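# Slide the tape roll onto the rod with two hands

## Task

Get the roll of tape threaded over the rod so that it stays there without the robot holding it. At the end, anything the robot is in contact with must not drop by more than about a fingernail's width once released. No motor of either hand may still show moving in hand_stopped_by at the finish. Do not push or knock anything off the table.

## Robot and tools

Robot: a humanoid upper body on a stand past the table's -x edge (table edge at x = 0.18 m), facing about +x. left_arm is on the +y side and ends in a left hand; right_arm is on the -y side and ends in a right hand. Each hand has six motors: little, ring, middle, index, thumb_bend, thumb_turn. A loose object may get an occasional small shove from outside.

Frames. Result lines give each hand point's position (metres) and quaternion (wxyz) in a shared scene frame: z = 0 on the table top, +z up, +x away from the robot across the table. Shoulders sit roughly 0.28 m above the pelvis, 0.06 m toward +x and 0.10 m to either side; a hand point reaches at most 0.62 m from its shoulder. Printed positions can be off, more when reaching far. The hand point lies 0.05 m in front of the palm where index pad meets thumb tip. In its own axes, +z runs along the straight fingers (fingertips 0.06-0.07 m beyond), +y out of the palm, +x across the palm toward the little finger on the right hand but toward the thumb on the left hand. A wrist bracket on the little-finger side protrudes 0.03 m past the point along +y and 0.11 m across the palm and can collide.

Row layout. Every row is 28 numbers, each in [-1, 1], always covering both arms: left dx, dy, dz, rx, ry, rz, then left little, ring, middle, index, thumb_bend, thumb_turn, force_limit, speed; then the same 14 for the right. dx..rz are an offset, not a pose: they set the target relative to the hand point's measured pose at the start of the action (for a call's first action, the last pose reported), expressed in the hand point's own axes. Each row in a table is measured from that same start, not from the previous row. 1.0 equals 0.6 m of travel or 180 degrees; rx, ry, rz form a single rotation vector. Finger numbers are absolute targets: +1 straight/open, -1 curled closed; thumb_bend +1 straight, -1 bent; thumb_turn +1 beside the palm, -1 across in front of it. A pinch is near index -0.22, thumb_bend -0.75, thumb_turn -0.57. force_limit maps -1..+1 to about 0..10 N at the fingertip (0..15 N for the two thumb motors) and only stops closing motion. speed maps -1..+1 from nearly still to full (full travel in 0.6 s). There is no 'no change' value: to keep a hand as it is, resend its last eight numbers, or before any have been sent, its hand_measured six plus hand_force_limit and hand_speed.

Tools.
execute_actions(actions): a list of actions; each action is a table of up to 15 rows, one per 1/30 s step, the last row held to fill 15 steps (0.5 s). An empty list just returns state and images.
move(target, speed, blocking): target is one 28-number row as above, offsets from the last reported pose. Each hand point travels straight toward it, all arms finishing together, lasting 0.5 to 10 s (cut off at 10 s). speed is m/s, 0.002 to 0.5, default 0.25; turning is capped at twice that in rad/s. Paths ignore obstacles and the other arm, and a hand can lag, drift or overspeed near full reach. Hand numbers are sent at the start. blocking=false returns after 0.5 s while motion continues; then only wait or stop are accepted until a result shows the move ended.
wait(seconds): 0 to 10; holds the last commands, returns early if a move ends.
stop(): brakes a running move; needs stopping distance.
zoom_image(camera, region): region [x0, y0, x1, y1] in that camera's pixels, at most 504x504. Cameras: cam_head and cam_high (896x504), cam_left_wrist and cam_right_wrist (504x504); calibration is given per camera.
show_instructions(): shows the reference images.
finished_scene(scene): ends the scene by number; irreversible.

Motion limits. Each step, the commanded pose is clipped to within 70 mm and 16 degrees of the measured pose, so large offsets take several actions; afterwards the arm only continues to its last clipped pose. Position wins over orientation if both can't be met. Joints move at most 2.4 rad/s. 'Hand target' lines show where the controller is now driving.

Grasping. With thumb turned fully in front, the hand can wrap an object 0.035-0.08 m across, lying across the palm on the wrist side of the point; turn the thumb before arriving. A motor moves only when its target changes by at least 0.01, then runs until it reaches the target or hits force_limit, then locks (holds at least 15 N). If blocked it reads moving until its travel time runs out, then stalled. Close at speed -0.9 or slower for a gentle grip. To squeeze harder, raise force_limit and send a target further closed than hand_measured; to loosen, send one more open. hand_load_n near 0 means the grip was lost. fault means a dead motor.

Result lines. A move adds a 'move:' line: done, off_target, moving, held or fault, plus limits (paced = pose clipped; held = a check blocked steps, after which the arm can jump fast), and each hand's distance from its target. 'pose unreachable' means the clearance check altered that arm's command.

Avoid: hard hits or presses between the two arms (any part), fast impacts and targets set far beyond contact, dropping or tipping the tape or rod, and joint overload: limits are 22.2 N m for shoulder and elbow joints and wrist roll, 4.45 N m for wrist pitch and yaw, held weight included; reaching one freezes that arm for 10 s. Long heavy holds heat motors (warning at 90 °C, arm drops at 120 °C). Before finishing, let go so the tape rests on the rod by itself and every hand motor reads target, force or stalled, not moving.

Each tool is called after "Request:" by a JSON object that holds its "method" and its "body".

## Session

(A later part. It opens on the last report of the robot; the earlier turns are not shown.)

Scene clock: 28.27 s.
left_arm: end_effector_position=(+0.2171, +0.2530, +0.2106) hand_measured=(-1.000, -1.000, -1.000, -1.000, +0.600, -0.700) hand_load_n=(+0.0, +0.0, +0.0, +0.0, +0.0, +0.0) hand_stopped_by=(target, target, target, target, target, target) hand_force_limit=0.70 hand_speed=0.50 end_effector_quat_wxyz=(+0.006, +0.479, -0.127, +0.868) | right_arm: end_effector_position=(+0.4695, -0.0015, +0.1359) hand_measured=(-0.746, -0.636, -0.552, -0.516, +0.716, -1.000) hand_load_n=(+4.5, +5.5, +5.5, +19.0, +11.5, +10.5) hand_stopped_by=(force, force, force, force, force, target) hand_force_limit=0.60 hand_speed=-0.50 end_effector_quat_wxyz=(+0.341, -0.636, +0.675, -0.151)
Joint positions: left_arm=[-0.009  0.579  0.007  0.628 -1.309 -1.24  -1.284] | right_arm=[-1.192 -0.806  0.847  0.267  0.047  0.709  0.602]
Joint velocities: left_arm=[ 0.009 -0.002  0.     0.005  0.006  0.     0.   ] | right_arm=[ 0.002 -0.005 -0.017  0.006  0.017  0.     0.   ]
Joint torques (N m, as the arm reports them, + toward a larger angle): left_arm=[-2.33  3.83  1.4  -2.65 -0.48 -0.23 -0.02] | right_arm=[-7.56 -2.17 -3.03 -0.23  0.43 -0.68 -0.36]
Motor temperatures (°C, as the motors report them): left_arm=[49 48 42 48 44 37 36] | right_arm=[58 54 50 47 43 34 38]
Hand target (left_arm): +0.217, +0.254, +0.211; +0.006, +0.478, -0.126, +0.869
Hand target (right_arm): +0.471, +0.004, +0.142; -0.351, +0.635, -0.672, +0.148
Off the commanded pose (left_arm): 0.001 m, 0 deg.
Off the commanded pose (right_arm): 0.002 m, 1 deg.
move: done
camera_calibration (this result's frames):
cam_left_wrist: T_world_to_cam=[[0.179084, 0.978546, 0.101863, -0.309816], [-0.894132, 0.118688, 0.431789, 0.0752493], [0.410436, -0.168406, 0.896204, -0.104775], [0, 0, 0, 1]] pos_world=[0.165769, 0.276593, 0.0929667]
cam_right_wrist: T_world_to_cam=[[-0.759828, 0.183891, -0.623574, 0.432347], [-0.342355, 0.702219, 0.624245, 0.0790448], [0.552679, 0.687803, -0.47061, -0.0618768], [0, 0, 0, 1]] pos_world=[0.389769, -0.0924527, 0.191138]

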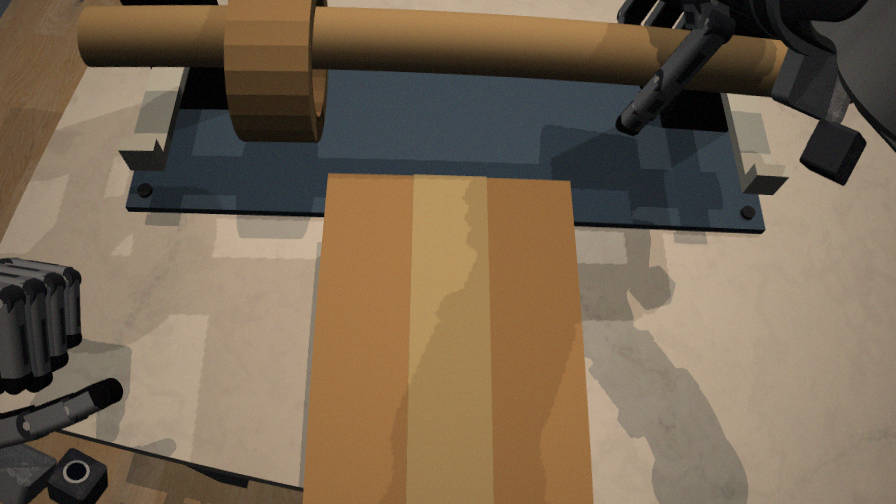

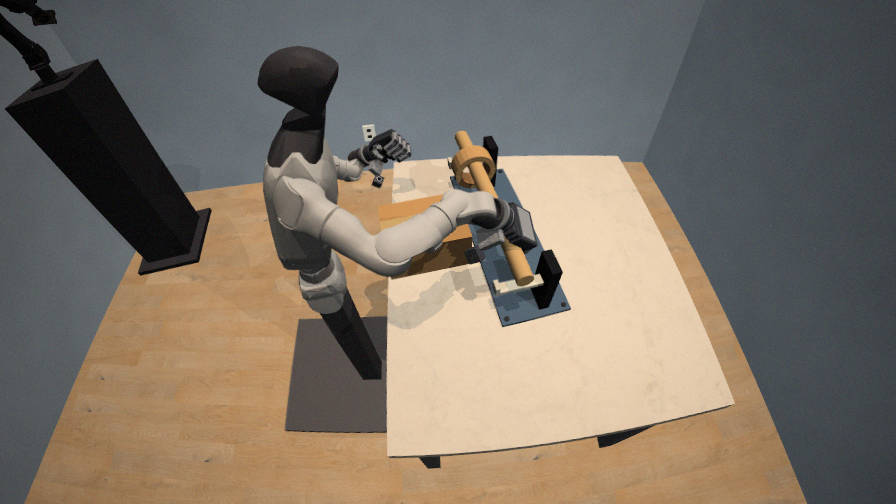

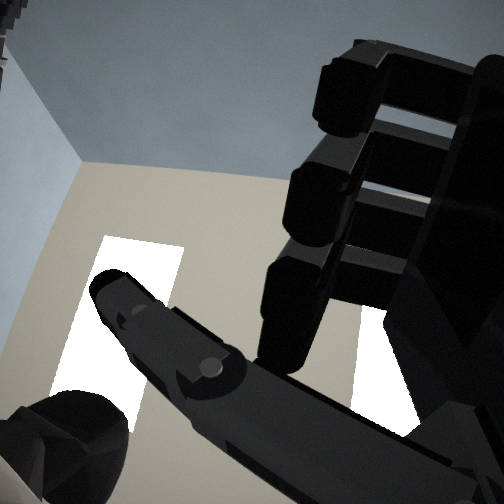

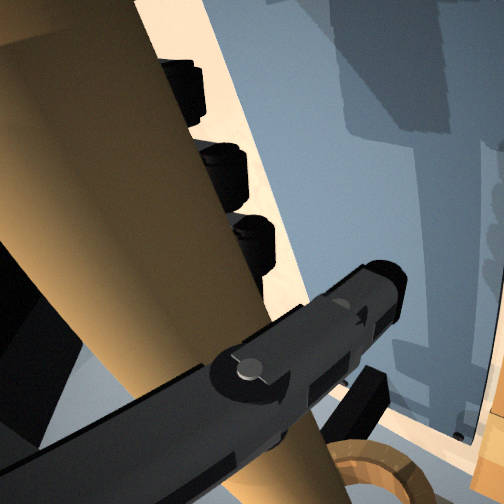

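Request:
{"method": "move", "body": {"target": [0,0,0,0,0,0,-1,-1,-1,-1,0.6,-0.7,0.7,0.5,0.009,0.052,0.059,0,0,0,-0.9,-0.9,-0.9,-1,-0.7,-1,0.6,-0.5], "speed": 0.05}}

Request:
{"method": "move", "body": {"target": [0,0,0,0,0,0,-1,-1,-1,-1,0.6,-0.7,0.7,0.5,0,0,0,0,0,0,0.5,0.5,0.5,0.5,1,-1,0.6,-0.3]}}

Request:
{"method": "move", "body": {"target": [0,0,0,0,0,0,-1,-1,-1,-1,0.6,-0.7,0.7,0.5,-0.03,-0.075,-0.13,0,0,0,0.5,0.5,0.5,0.5,1,-1,0.6,-0.3], "speed": 0.12}}

Scene clock: 30.07 s.
left_arm: end_effector_position=(+0.2171, +0.2530, +0.2106) hand_measured=(-1.000, -1.000, -1.000, -1.000, +0.600, -0.700) hand_load_n=(+0.0, +0.0, +0.0, +0.0, +0.0, +0.0) hand_stopped_by=(target, target, target, target, target, target) hand_force_limit=0.70 hand_speed=0.50 end_effector_quat_wxyz=(+0.006, +0.479, -0.127, +0.868) | right_arm: end_effector_position=(+0.4672, +0.0008, +0.0839) hand_measured=(-0.746, -0.636, -0.552, -0.516, +0.716, -1.000) hand_load_n=(+4.5, +5.5, +5.5, +19.0, +11.0, +10.5) hand_stopped_by=(force, force, force, force, force, target) hand_force_limit=0.60 hand_speed=-0.50 end_effector_quat_wxyz=(+0.332, -0.637, +0.678, -0.155)
Joint positions: left_arm=[-0.009  0.579  0.007  0.628 -1.309 -1.24  -1.284] | right_arm=[-1.115 -0.682  0.882  0.427  0.012  0.61   0.486]
Joint velocities: left_arm=[ 0.008  0.003 -0.011  0.012  0.     0.     0.   ] | right_arm=[-0.002  0.     0.    -0.002  0.008 -0.002  0.   ]
Joint torques (N m, as the arm reports them, + toward a larger angle): left_arm=[-2.41  3.62  1.35 -2.42 -0.22 -0.31  0.11] | right_arm=[-7.42 -2.03 -2.77 -0.91  0.48 -0.78 -0.47]
Motor temperatures (°C, as the motors report them): left_arm=[49 49 42 48 44 36 36] | right_arm=[60 54 50 47 43 34 38]
Hand target (left_arm): +0.217, +0.253, +0.211; +0.006, +0.479, -0.127, +0.868
Hand target (right_arm): +0.470, +0.007, +0.090; -0.343, +0.636, -0.675, +0.152
Off the commanded pose (left_arm): 0.000 m, 0 deg.
Off the commanded pose (right_arm): 0.008 m, 1 deg.
move: off_target (right_arm)
camera_calibration (this result's frames):
cam_left_wrist: T_world_to_cam=[[0.179086, 0.978546, 0.101863, -0.309822], [-0.894139, 0.118693, 0.431773, 0.0752478], [0.410419, -0.168404, 0.896212, -0.104778], [0, 0, 0, 1]] pos_world=[0.16577, 0.276599, 0.0929727]
cam_right_wrist: T_world_to_cam=[[-0.764816, 0.178852, -0.618925, 0.399678], [-0.330576, 0.715632, 0.615297, 0.104282], [0.55297, 0.67519, -0.488203, -0.0853379], [0, 0, 0, 1]] pos_world=[0.387343, -0.0884918, 0.141544]

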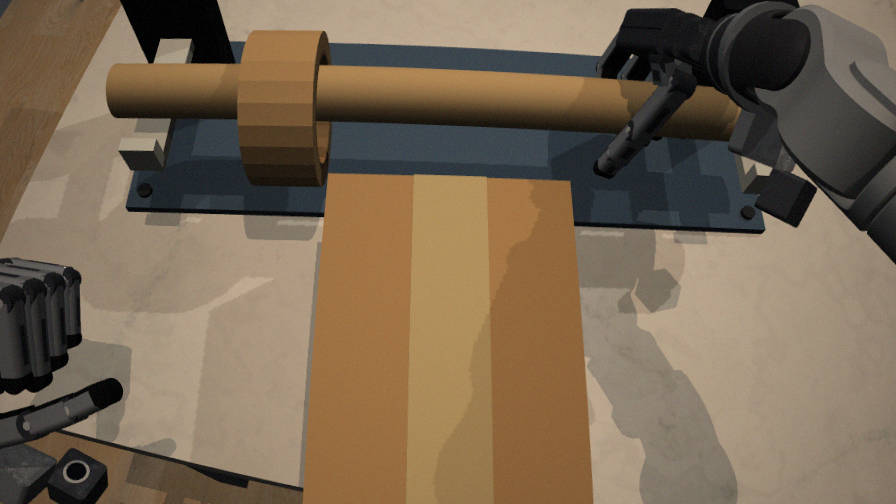

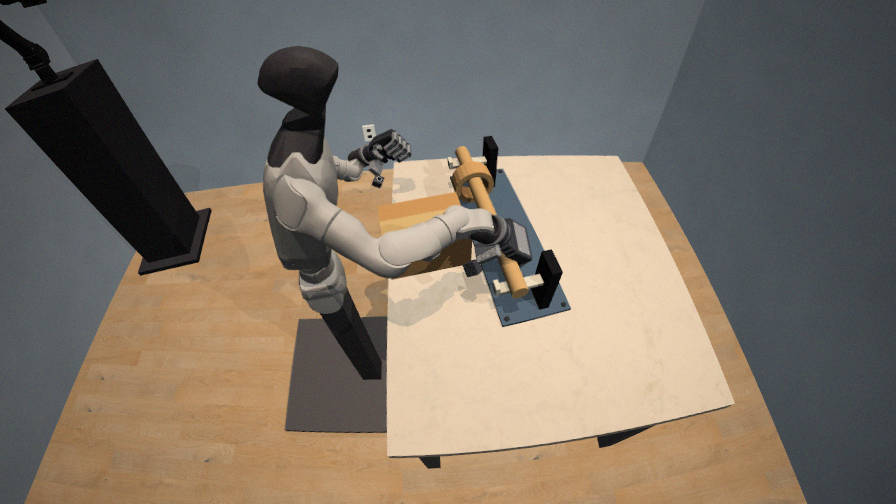

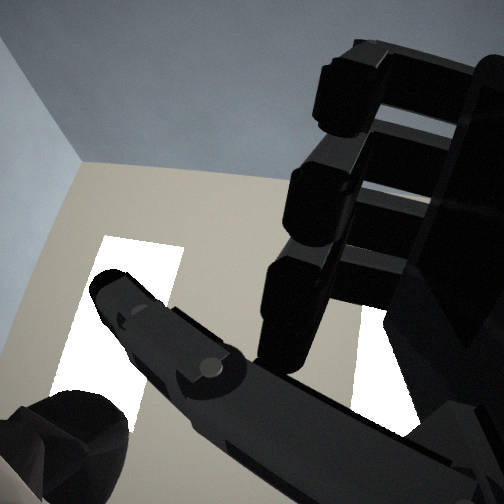

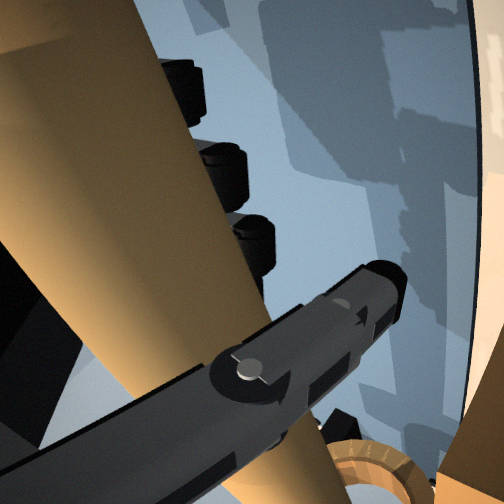

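Scene clock: 31.43 s.
left_arm: end_effector_position=(+0.2171, +0.2530, +0.2106) hand_measured=(-1.000, -1.000, -1.000, -1.000, +0.600, -0.700) hand_load_n=(+0.0, +0.0, +0.0, +0.0, +0.0, +0.0) hand_stopped_by=(target, target, target, target, target, target) hand_force_limit=0.70 hand_speed=0.50 end_effector_quat_wxyz=(+0.006, +0.479, -0.127, +0.868) | right_arm: end_effector_position=(+0.4676, +0.0015, +0.0850) hand_measured=(+0.500, +0.500, +0.500, +0.500, +1.000, -1.000) hand_load_n=(+0.0, +0.0, +0.0, +0.0, +0.0, +0.0) hand_stopped_by=(target, target, target, target, target, target) hand_force_limit=0.60 hand_speed=-0.30 end_effector_quat_wxyz=(+0.333, -0.637, +0.678, -0.154)
Joint positions: left_arm=[-0.009  0.579  0.007  0.628 -1.309 -1.24  -1.284] | right_arm=[-1.117 -0.682  0.879  0.427  0.013  0.609  0.486]
Joint velocities: left_arm=[ 0.012  0.    -0.006 -0.003 -0.006  0.     0.   ] | right_arm=[-0.006 -0.002  0.008  0.002  0.005  0.     0.   ]
Joint torques (N m, as the arm reports them, + toward a larger angle): left_arm=[-2.43  3.62  1.35 -2.43 -0.24 -0.31  0.11] | right_arm=[-5.64 -2.12 -1.31 -0.37  0.12 -0.28 -0.26]
Motor temperatures (°C, as the motors report them): left_arm=[49 49 41 48 44 36 36] | right_arm=[60 54 50 47 43 34 38]
Hand target (left_arm): +0.217, +0.253, +0.211; +0.006, +0.479, -0.127, +0.868
Hand target (right_arm): +0.467, +0.001, +0.084; -0.332, +0.637, -0.678, +0.155
Off the commanded pose (left_arm): 0.000 m, 0 deg.
Off the commanded pose (right_arm): 0.001 m, 0 deg.
move: done
camera_calibration (this result's frames):
cam_left_wrist: T_world_to_cam=[[0.179086, 0.978546, 0.101863, -0.309822], [-0.894139, 0.118693, 0.431773, 0.0752478], [0.410419, -0.168405, 0.896212, -0.104778], [0, 0, 0, 1]] pos_world=[0.16577, 0.276599, 0.0929727]
cam_right_wrist: T_world_to_cam=[[-0.763966, 0.180504, -0.619495, 0.400204], [-0.33168, 0.713673, 0.616976, 0.103659], [0.553483, 0.676823, -0.485352, -0.0860229], [0, 0, 0, 1]] pos_world=[0.387737, -0.0879952, 0.142218]

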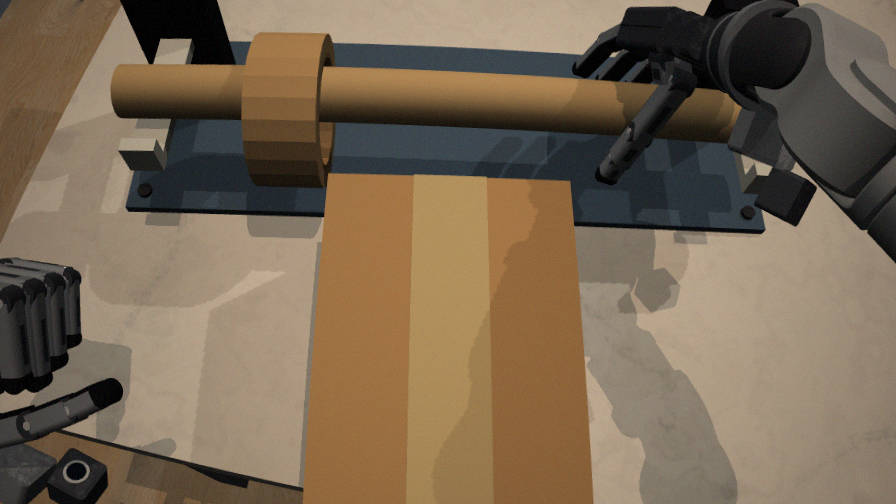

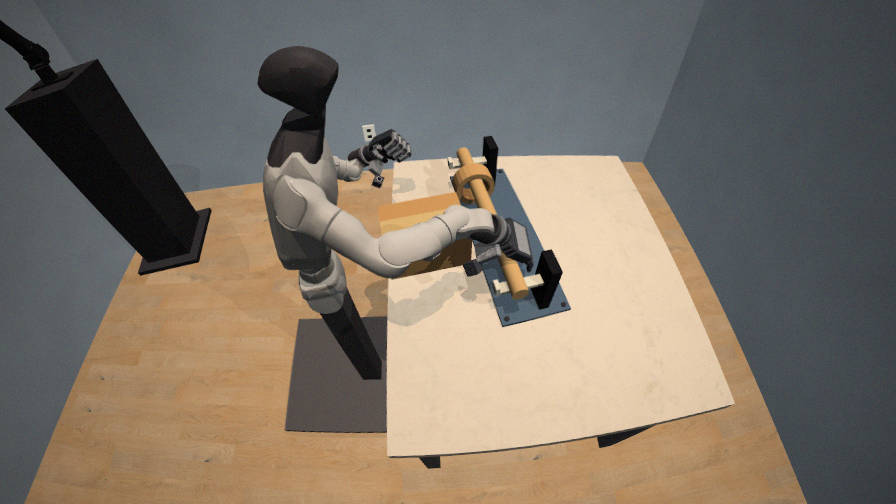

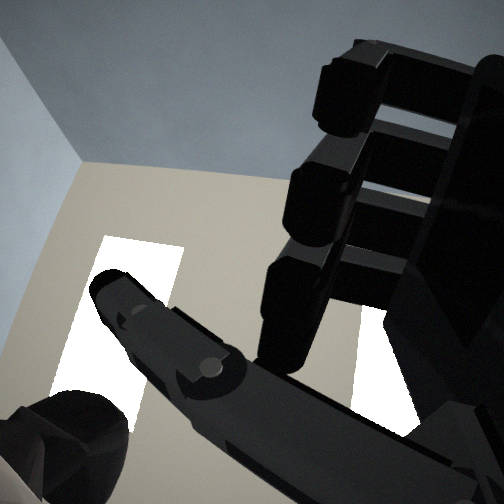

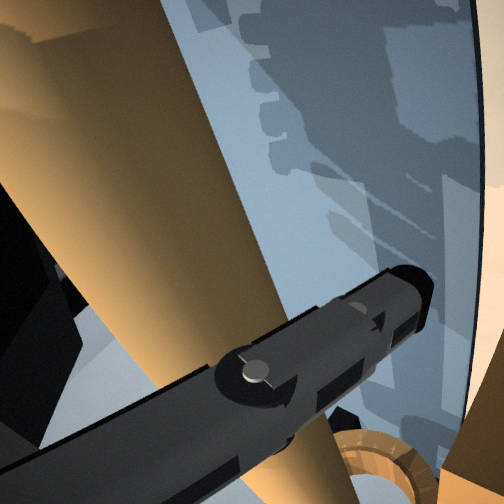

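Scene clock: 32.57 s.
left_arm: end_effector_position=(+0.2171, +0.2530, +0.2106) hand_measured=(-1.000, -1.000, -1.000, -1.000, +0.600, -0.700) hand_load_n=(+0.0, +0.0, +0.0, +0.0, +0.0, +0.0) hand_stopped_by=(target, target, target, target, target, target) hand_force_limit=0.70 hand_speed=0.50 end_effector_quat_wxyz=(+0.006, +0.479, -0.127, +0.868) | right_arm: end_effector_position=(+0.4509, -0.0063, +0.1736) hand_measured=(+0.500, +0.500, +0.500, +0.500, +1.000, -1.000) hand_load_n=(+0.0, +0.0, +0.0, +0.0, +0.0, +0.0) hand_stopped_by=(target, target, target, target, target, target) hand_force_limit=0.60 hand_speed=-0.30 end_effector_quat_wxyz=(+0.332, -0.637, +0.678, -0.156)
Joint positions: left_arm=[-0.009  0.579  0.007  0.628 -1.309 -1.24  -1.284] | right_arm=[-1.233 -0.922  0.812  0.019  0.054  0.912  0.716]
Joint velocities: left_arm=[ 0.009 -0.008 -0.006  0.009 -0.003  0.     0.   ] | right_arm=[ 0.012  0.    -0.025  0.    -0.008  0.001  0.005]
Joint torques (N m, as the arm reports them, + toward a larger angle): left_arm=[-2.41  3.62  1.35 -2.41 -0.23 -0.31  0.11] | right_arm=[-5.29 -2.12 -1.92 -0.19  0.17 -0.19 -0.16]
Motor temperatures (°C, as the motors report them): left_arm=[48 49 41 48 44 36 36] | right_arm=[61 54 49 48 43 34 38]
Hand target (left_arm): +0.217, +0.253, +0.211; +0.006, +0.479, -0.127, +0.868
Hand target (right_arm): +0.449, -0.006, +0.173; -0.330, +0.637, -0.680, +0.153
Off the commanded pose (left_arm): 0.000 m, 0 deg.
Off the commanded pose (right_arm): 0.002 m, 0 deg.
move: done
camera_calibration (this result's frames):
cam_left_wrist: T_world_to_cam=[[0.179086, 0.978546, 0.101863, -0.309822], [-0.894139, 0.118693, 0.431773, 0.0752478], [0.410419, -0.168404, 0.896212, -0.104778], [0, 0, 0, 1]] pos_world=[0.16577, 0.276599, 0.0929728]
cam_right_wrist: T_world_to_cam=[[-0.764181, 0.17893, -0.619686, 0.443844], [-0.330561, 0.716342, 0.614479, 0.0488994], [0.553856, 0.674417, -0.488268, -0.0281558], [0, 0, 0, 1]] pos_world=[0.370936, -0.0954572, 0.231249]

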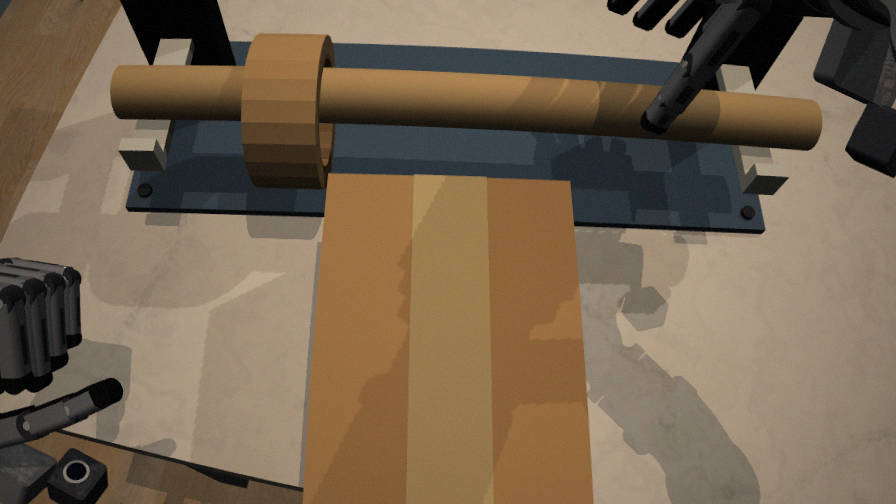

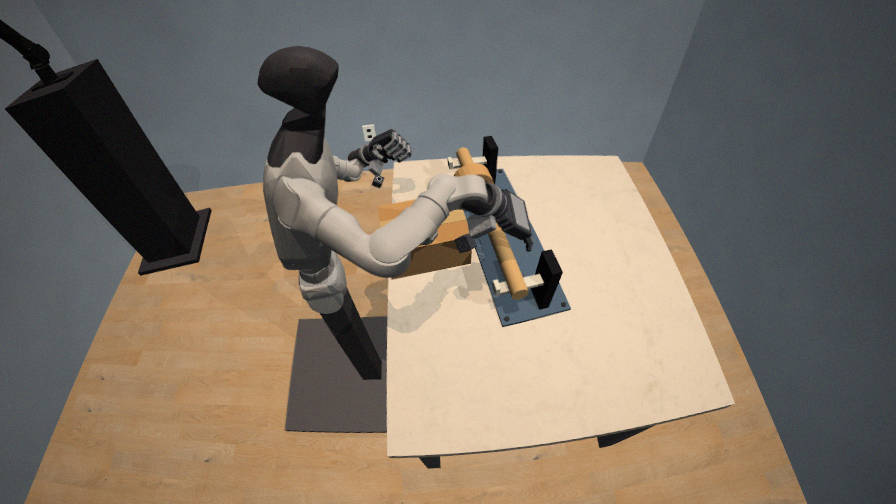

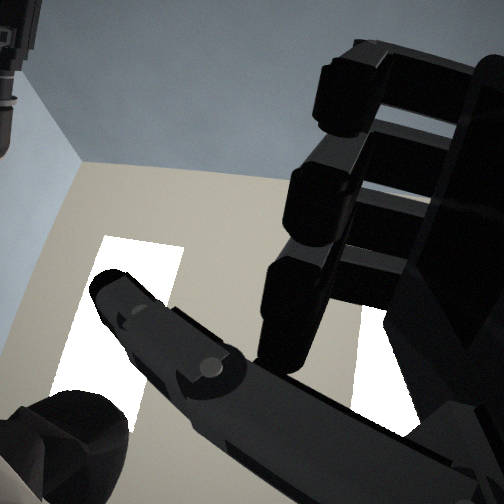

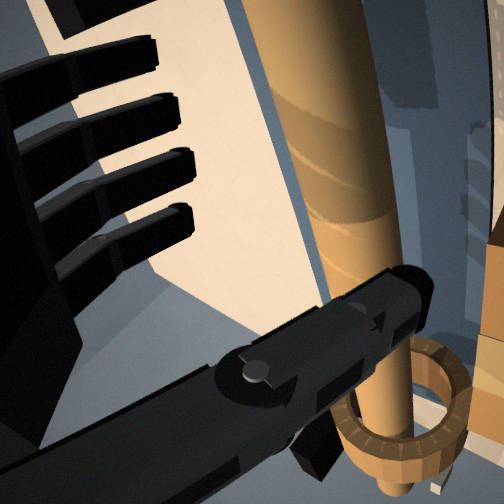

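Request:
{"method": "finished_scene", "body": {"scene": 2}}

The scene is finished: the task was done.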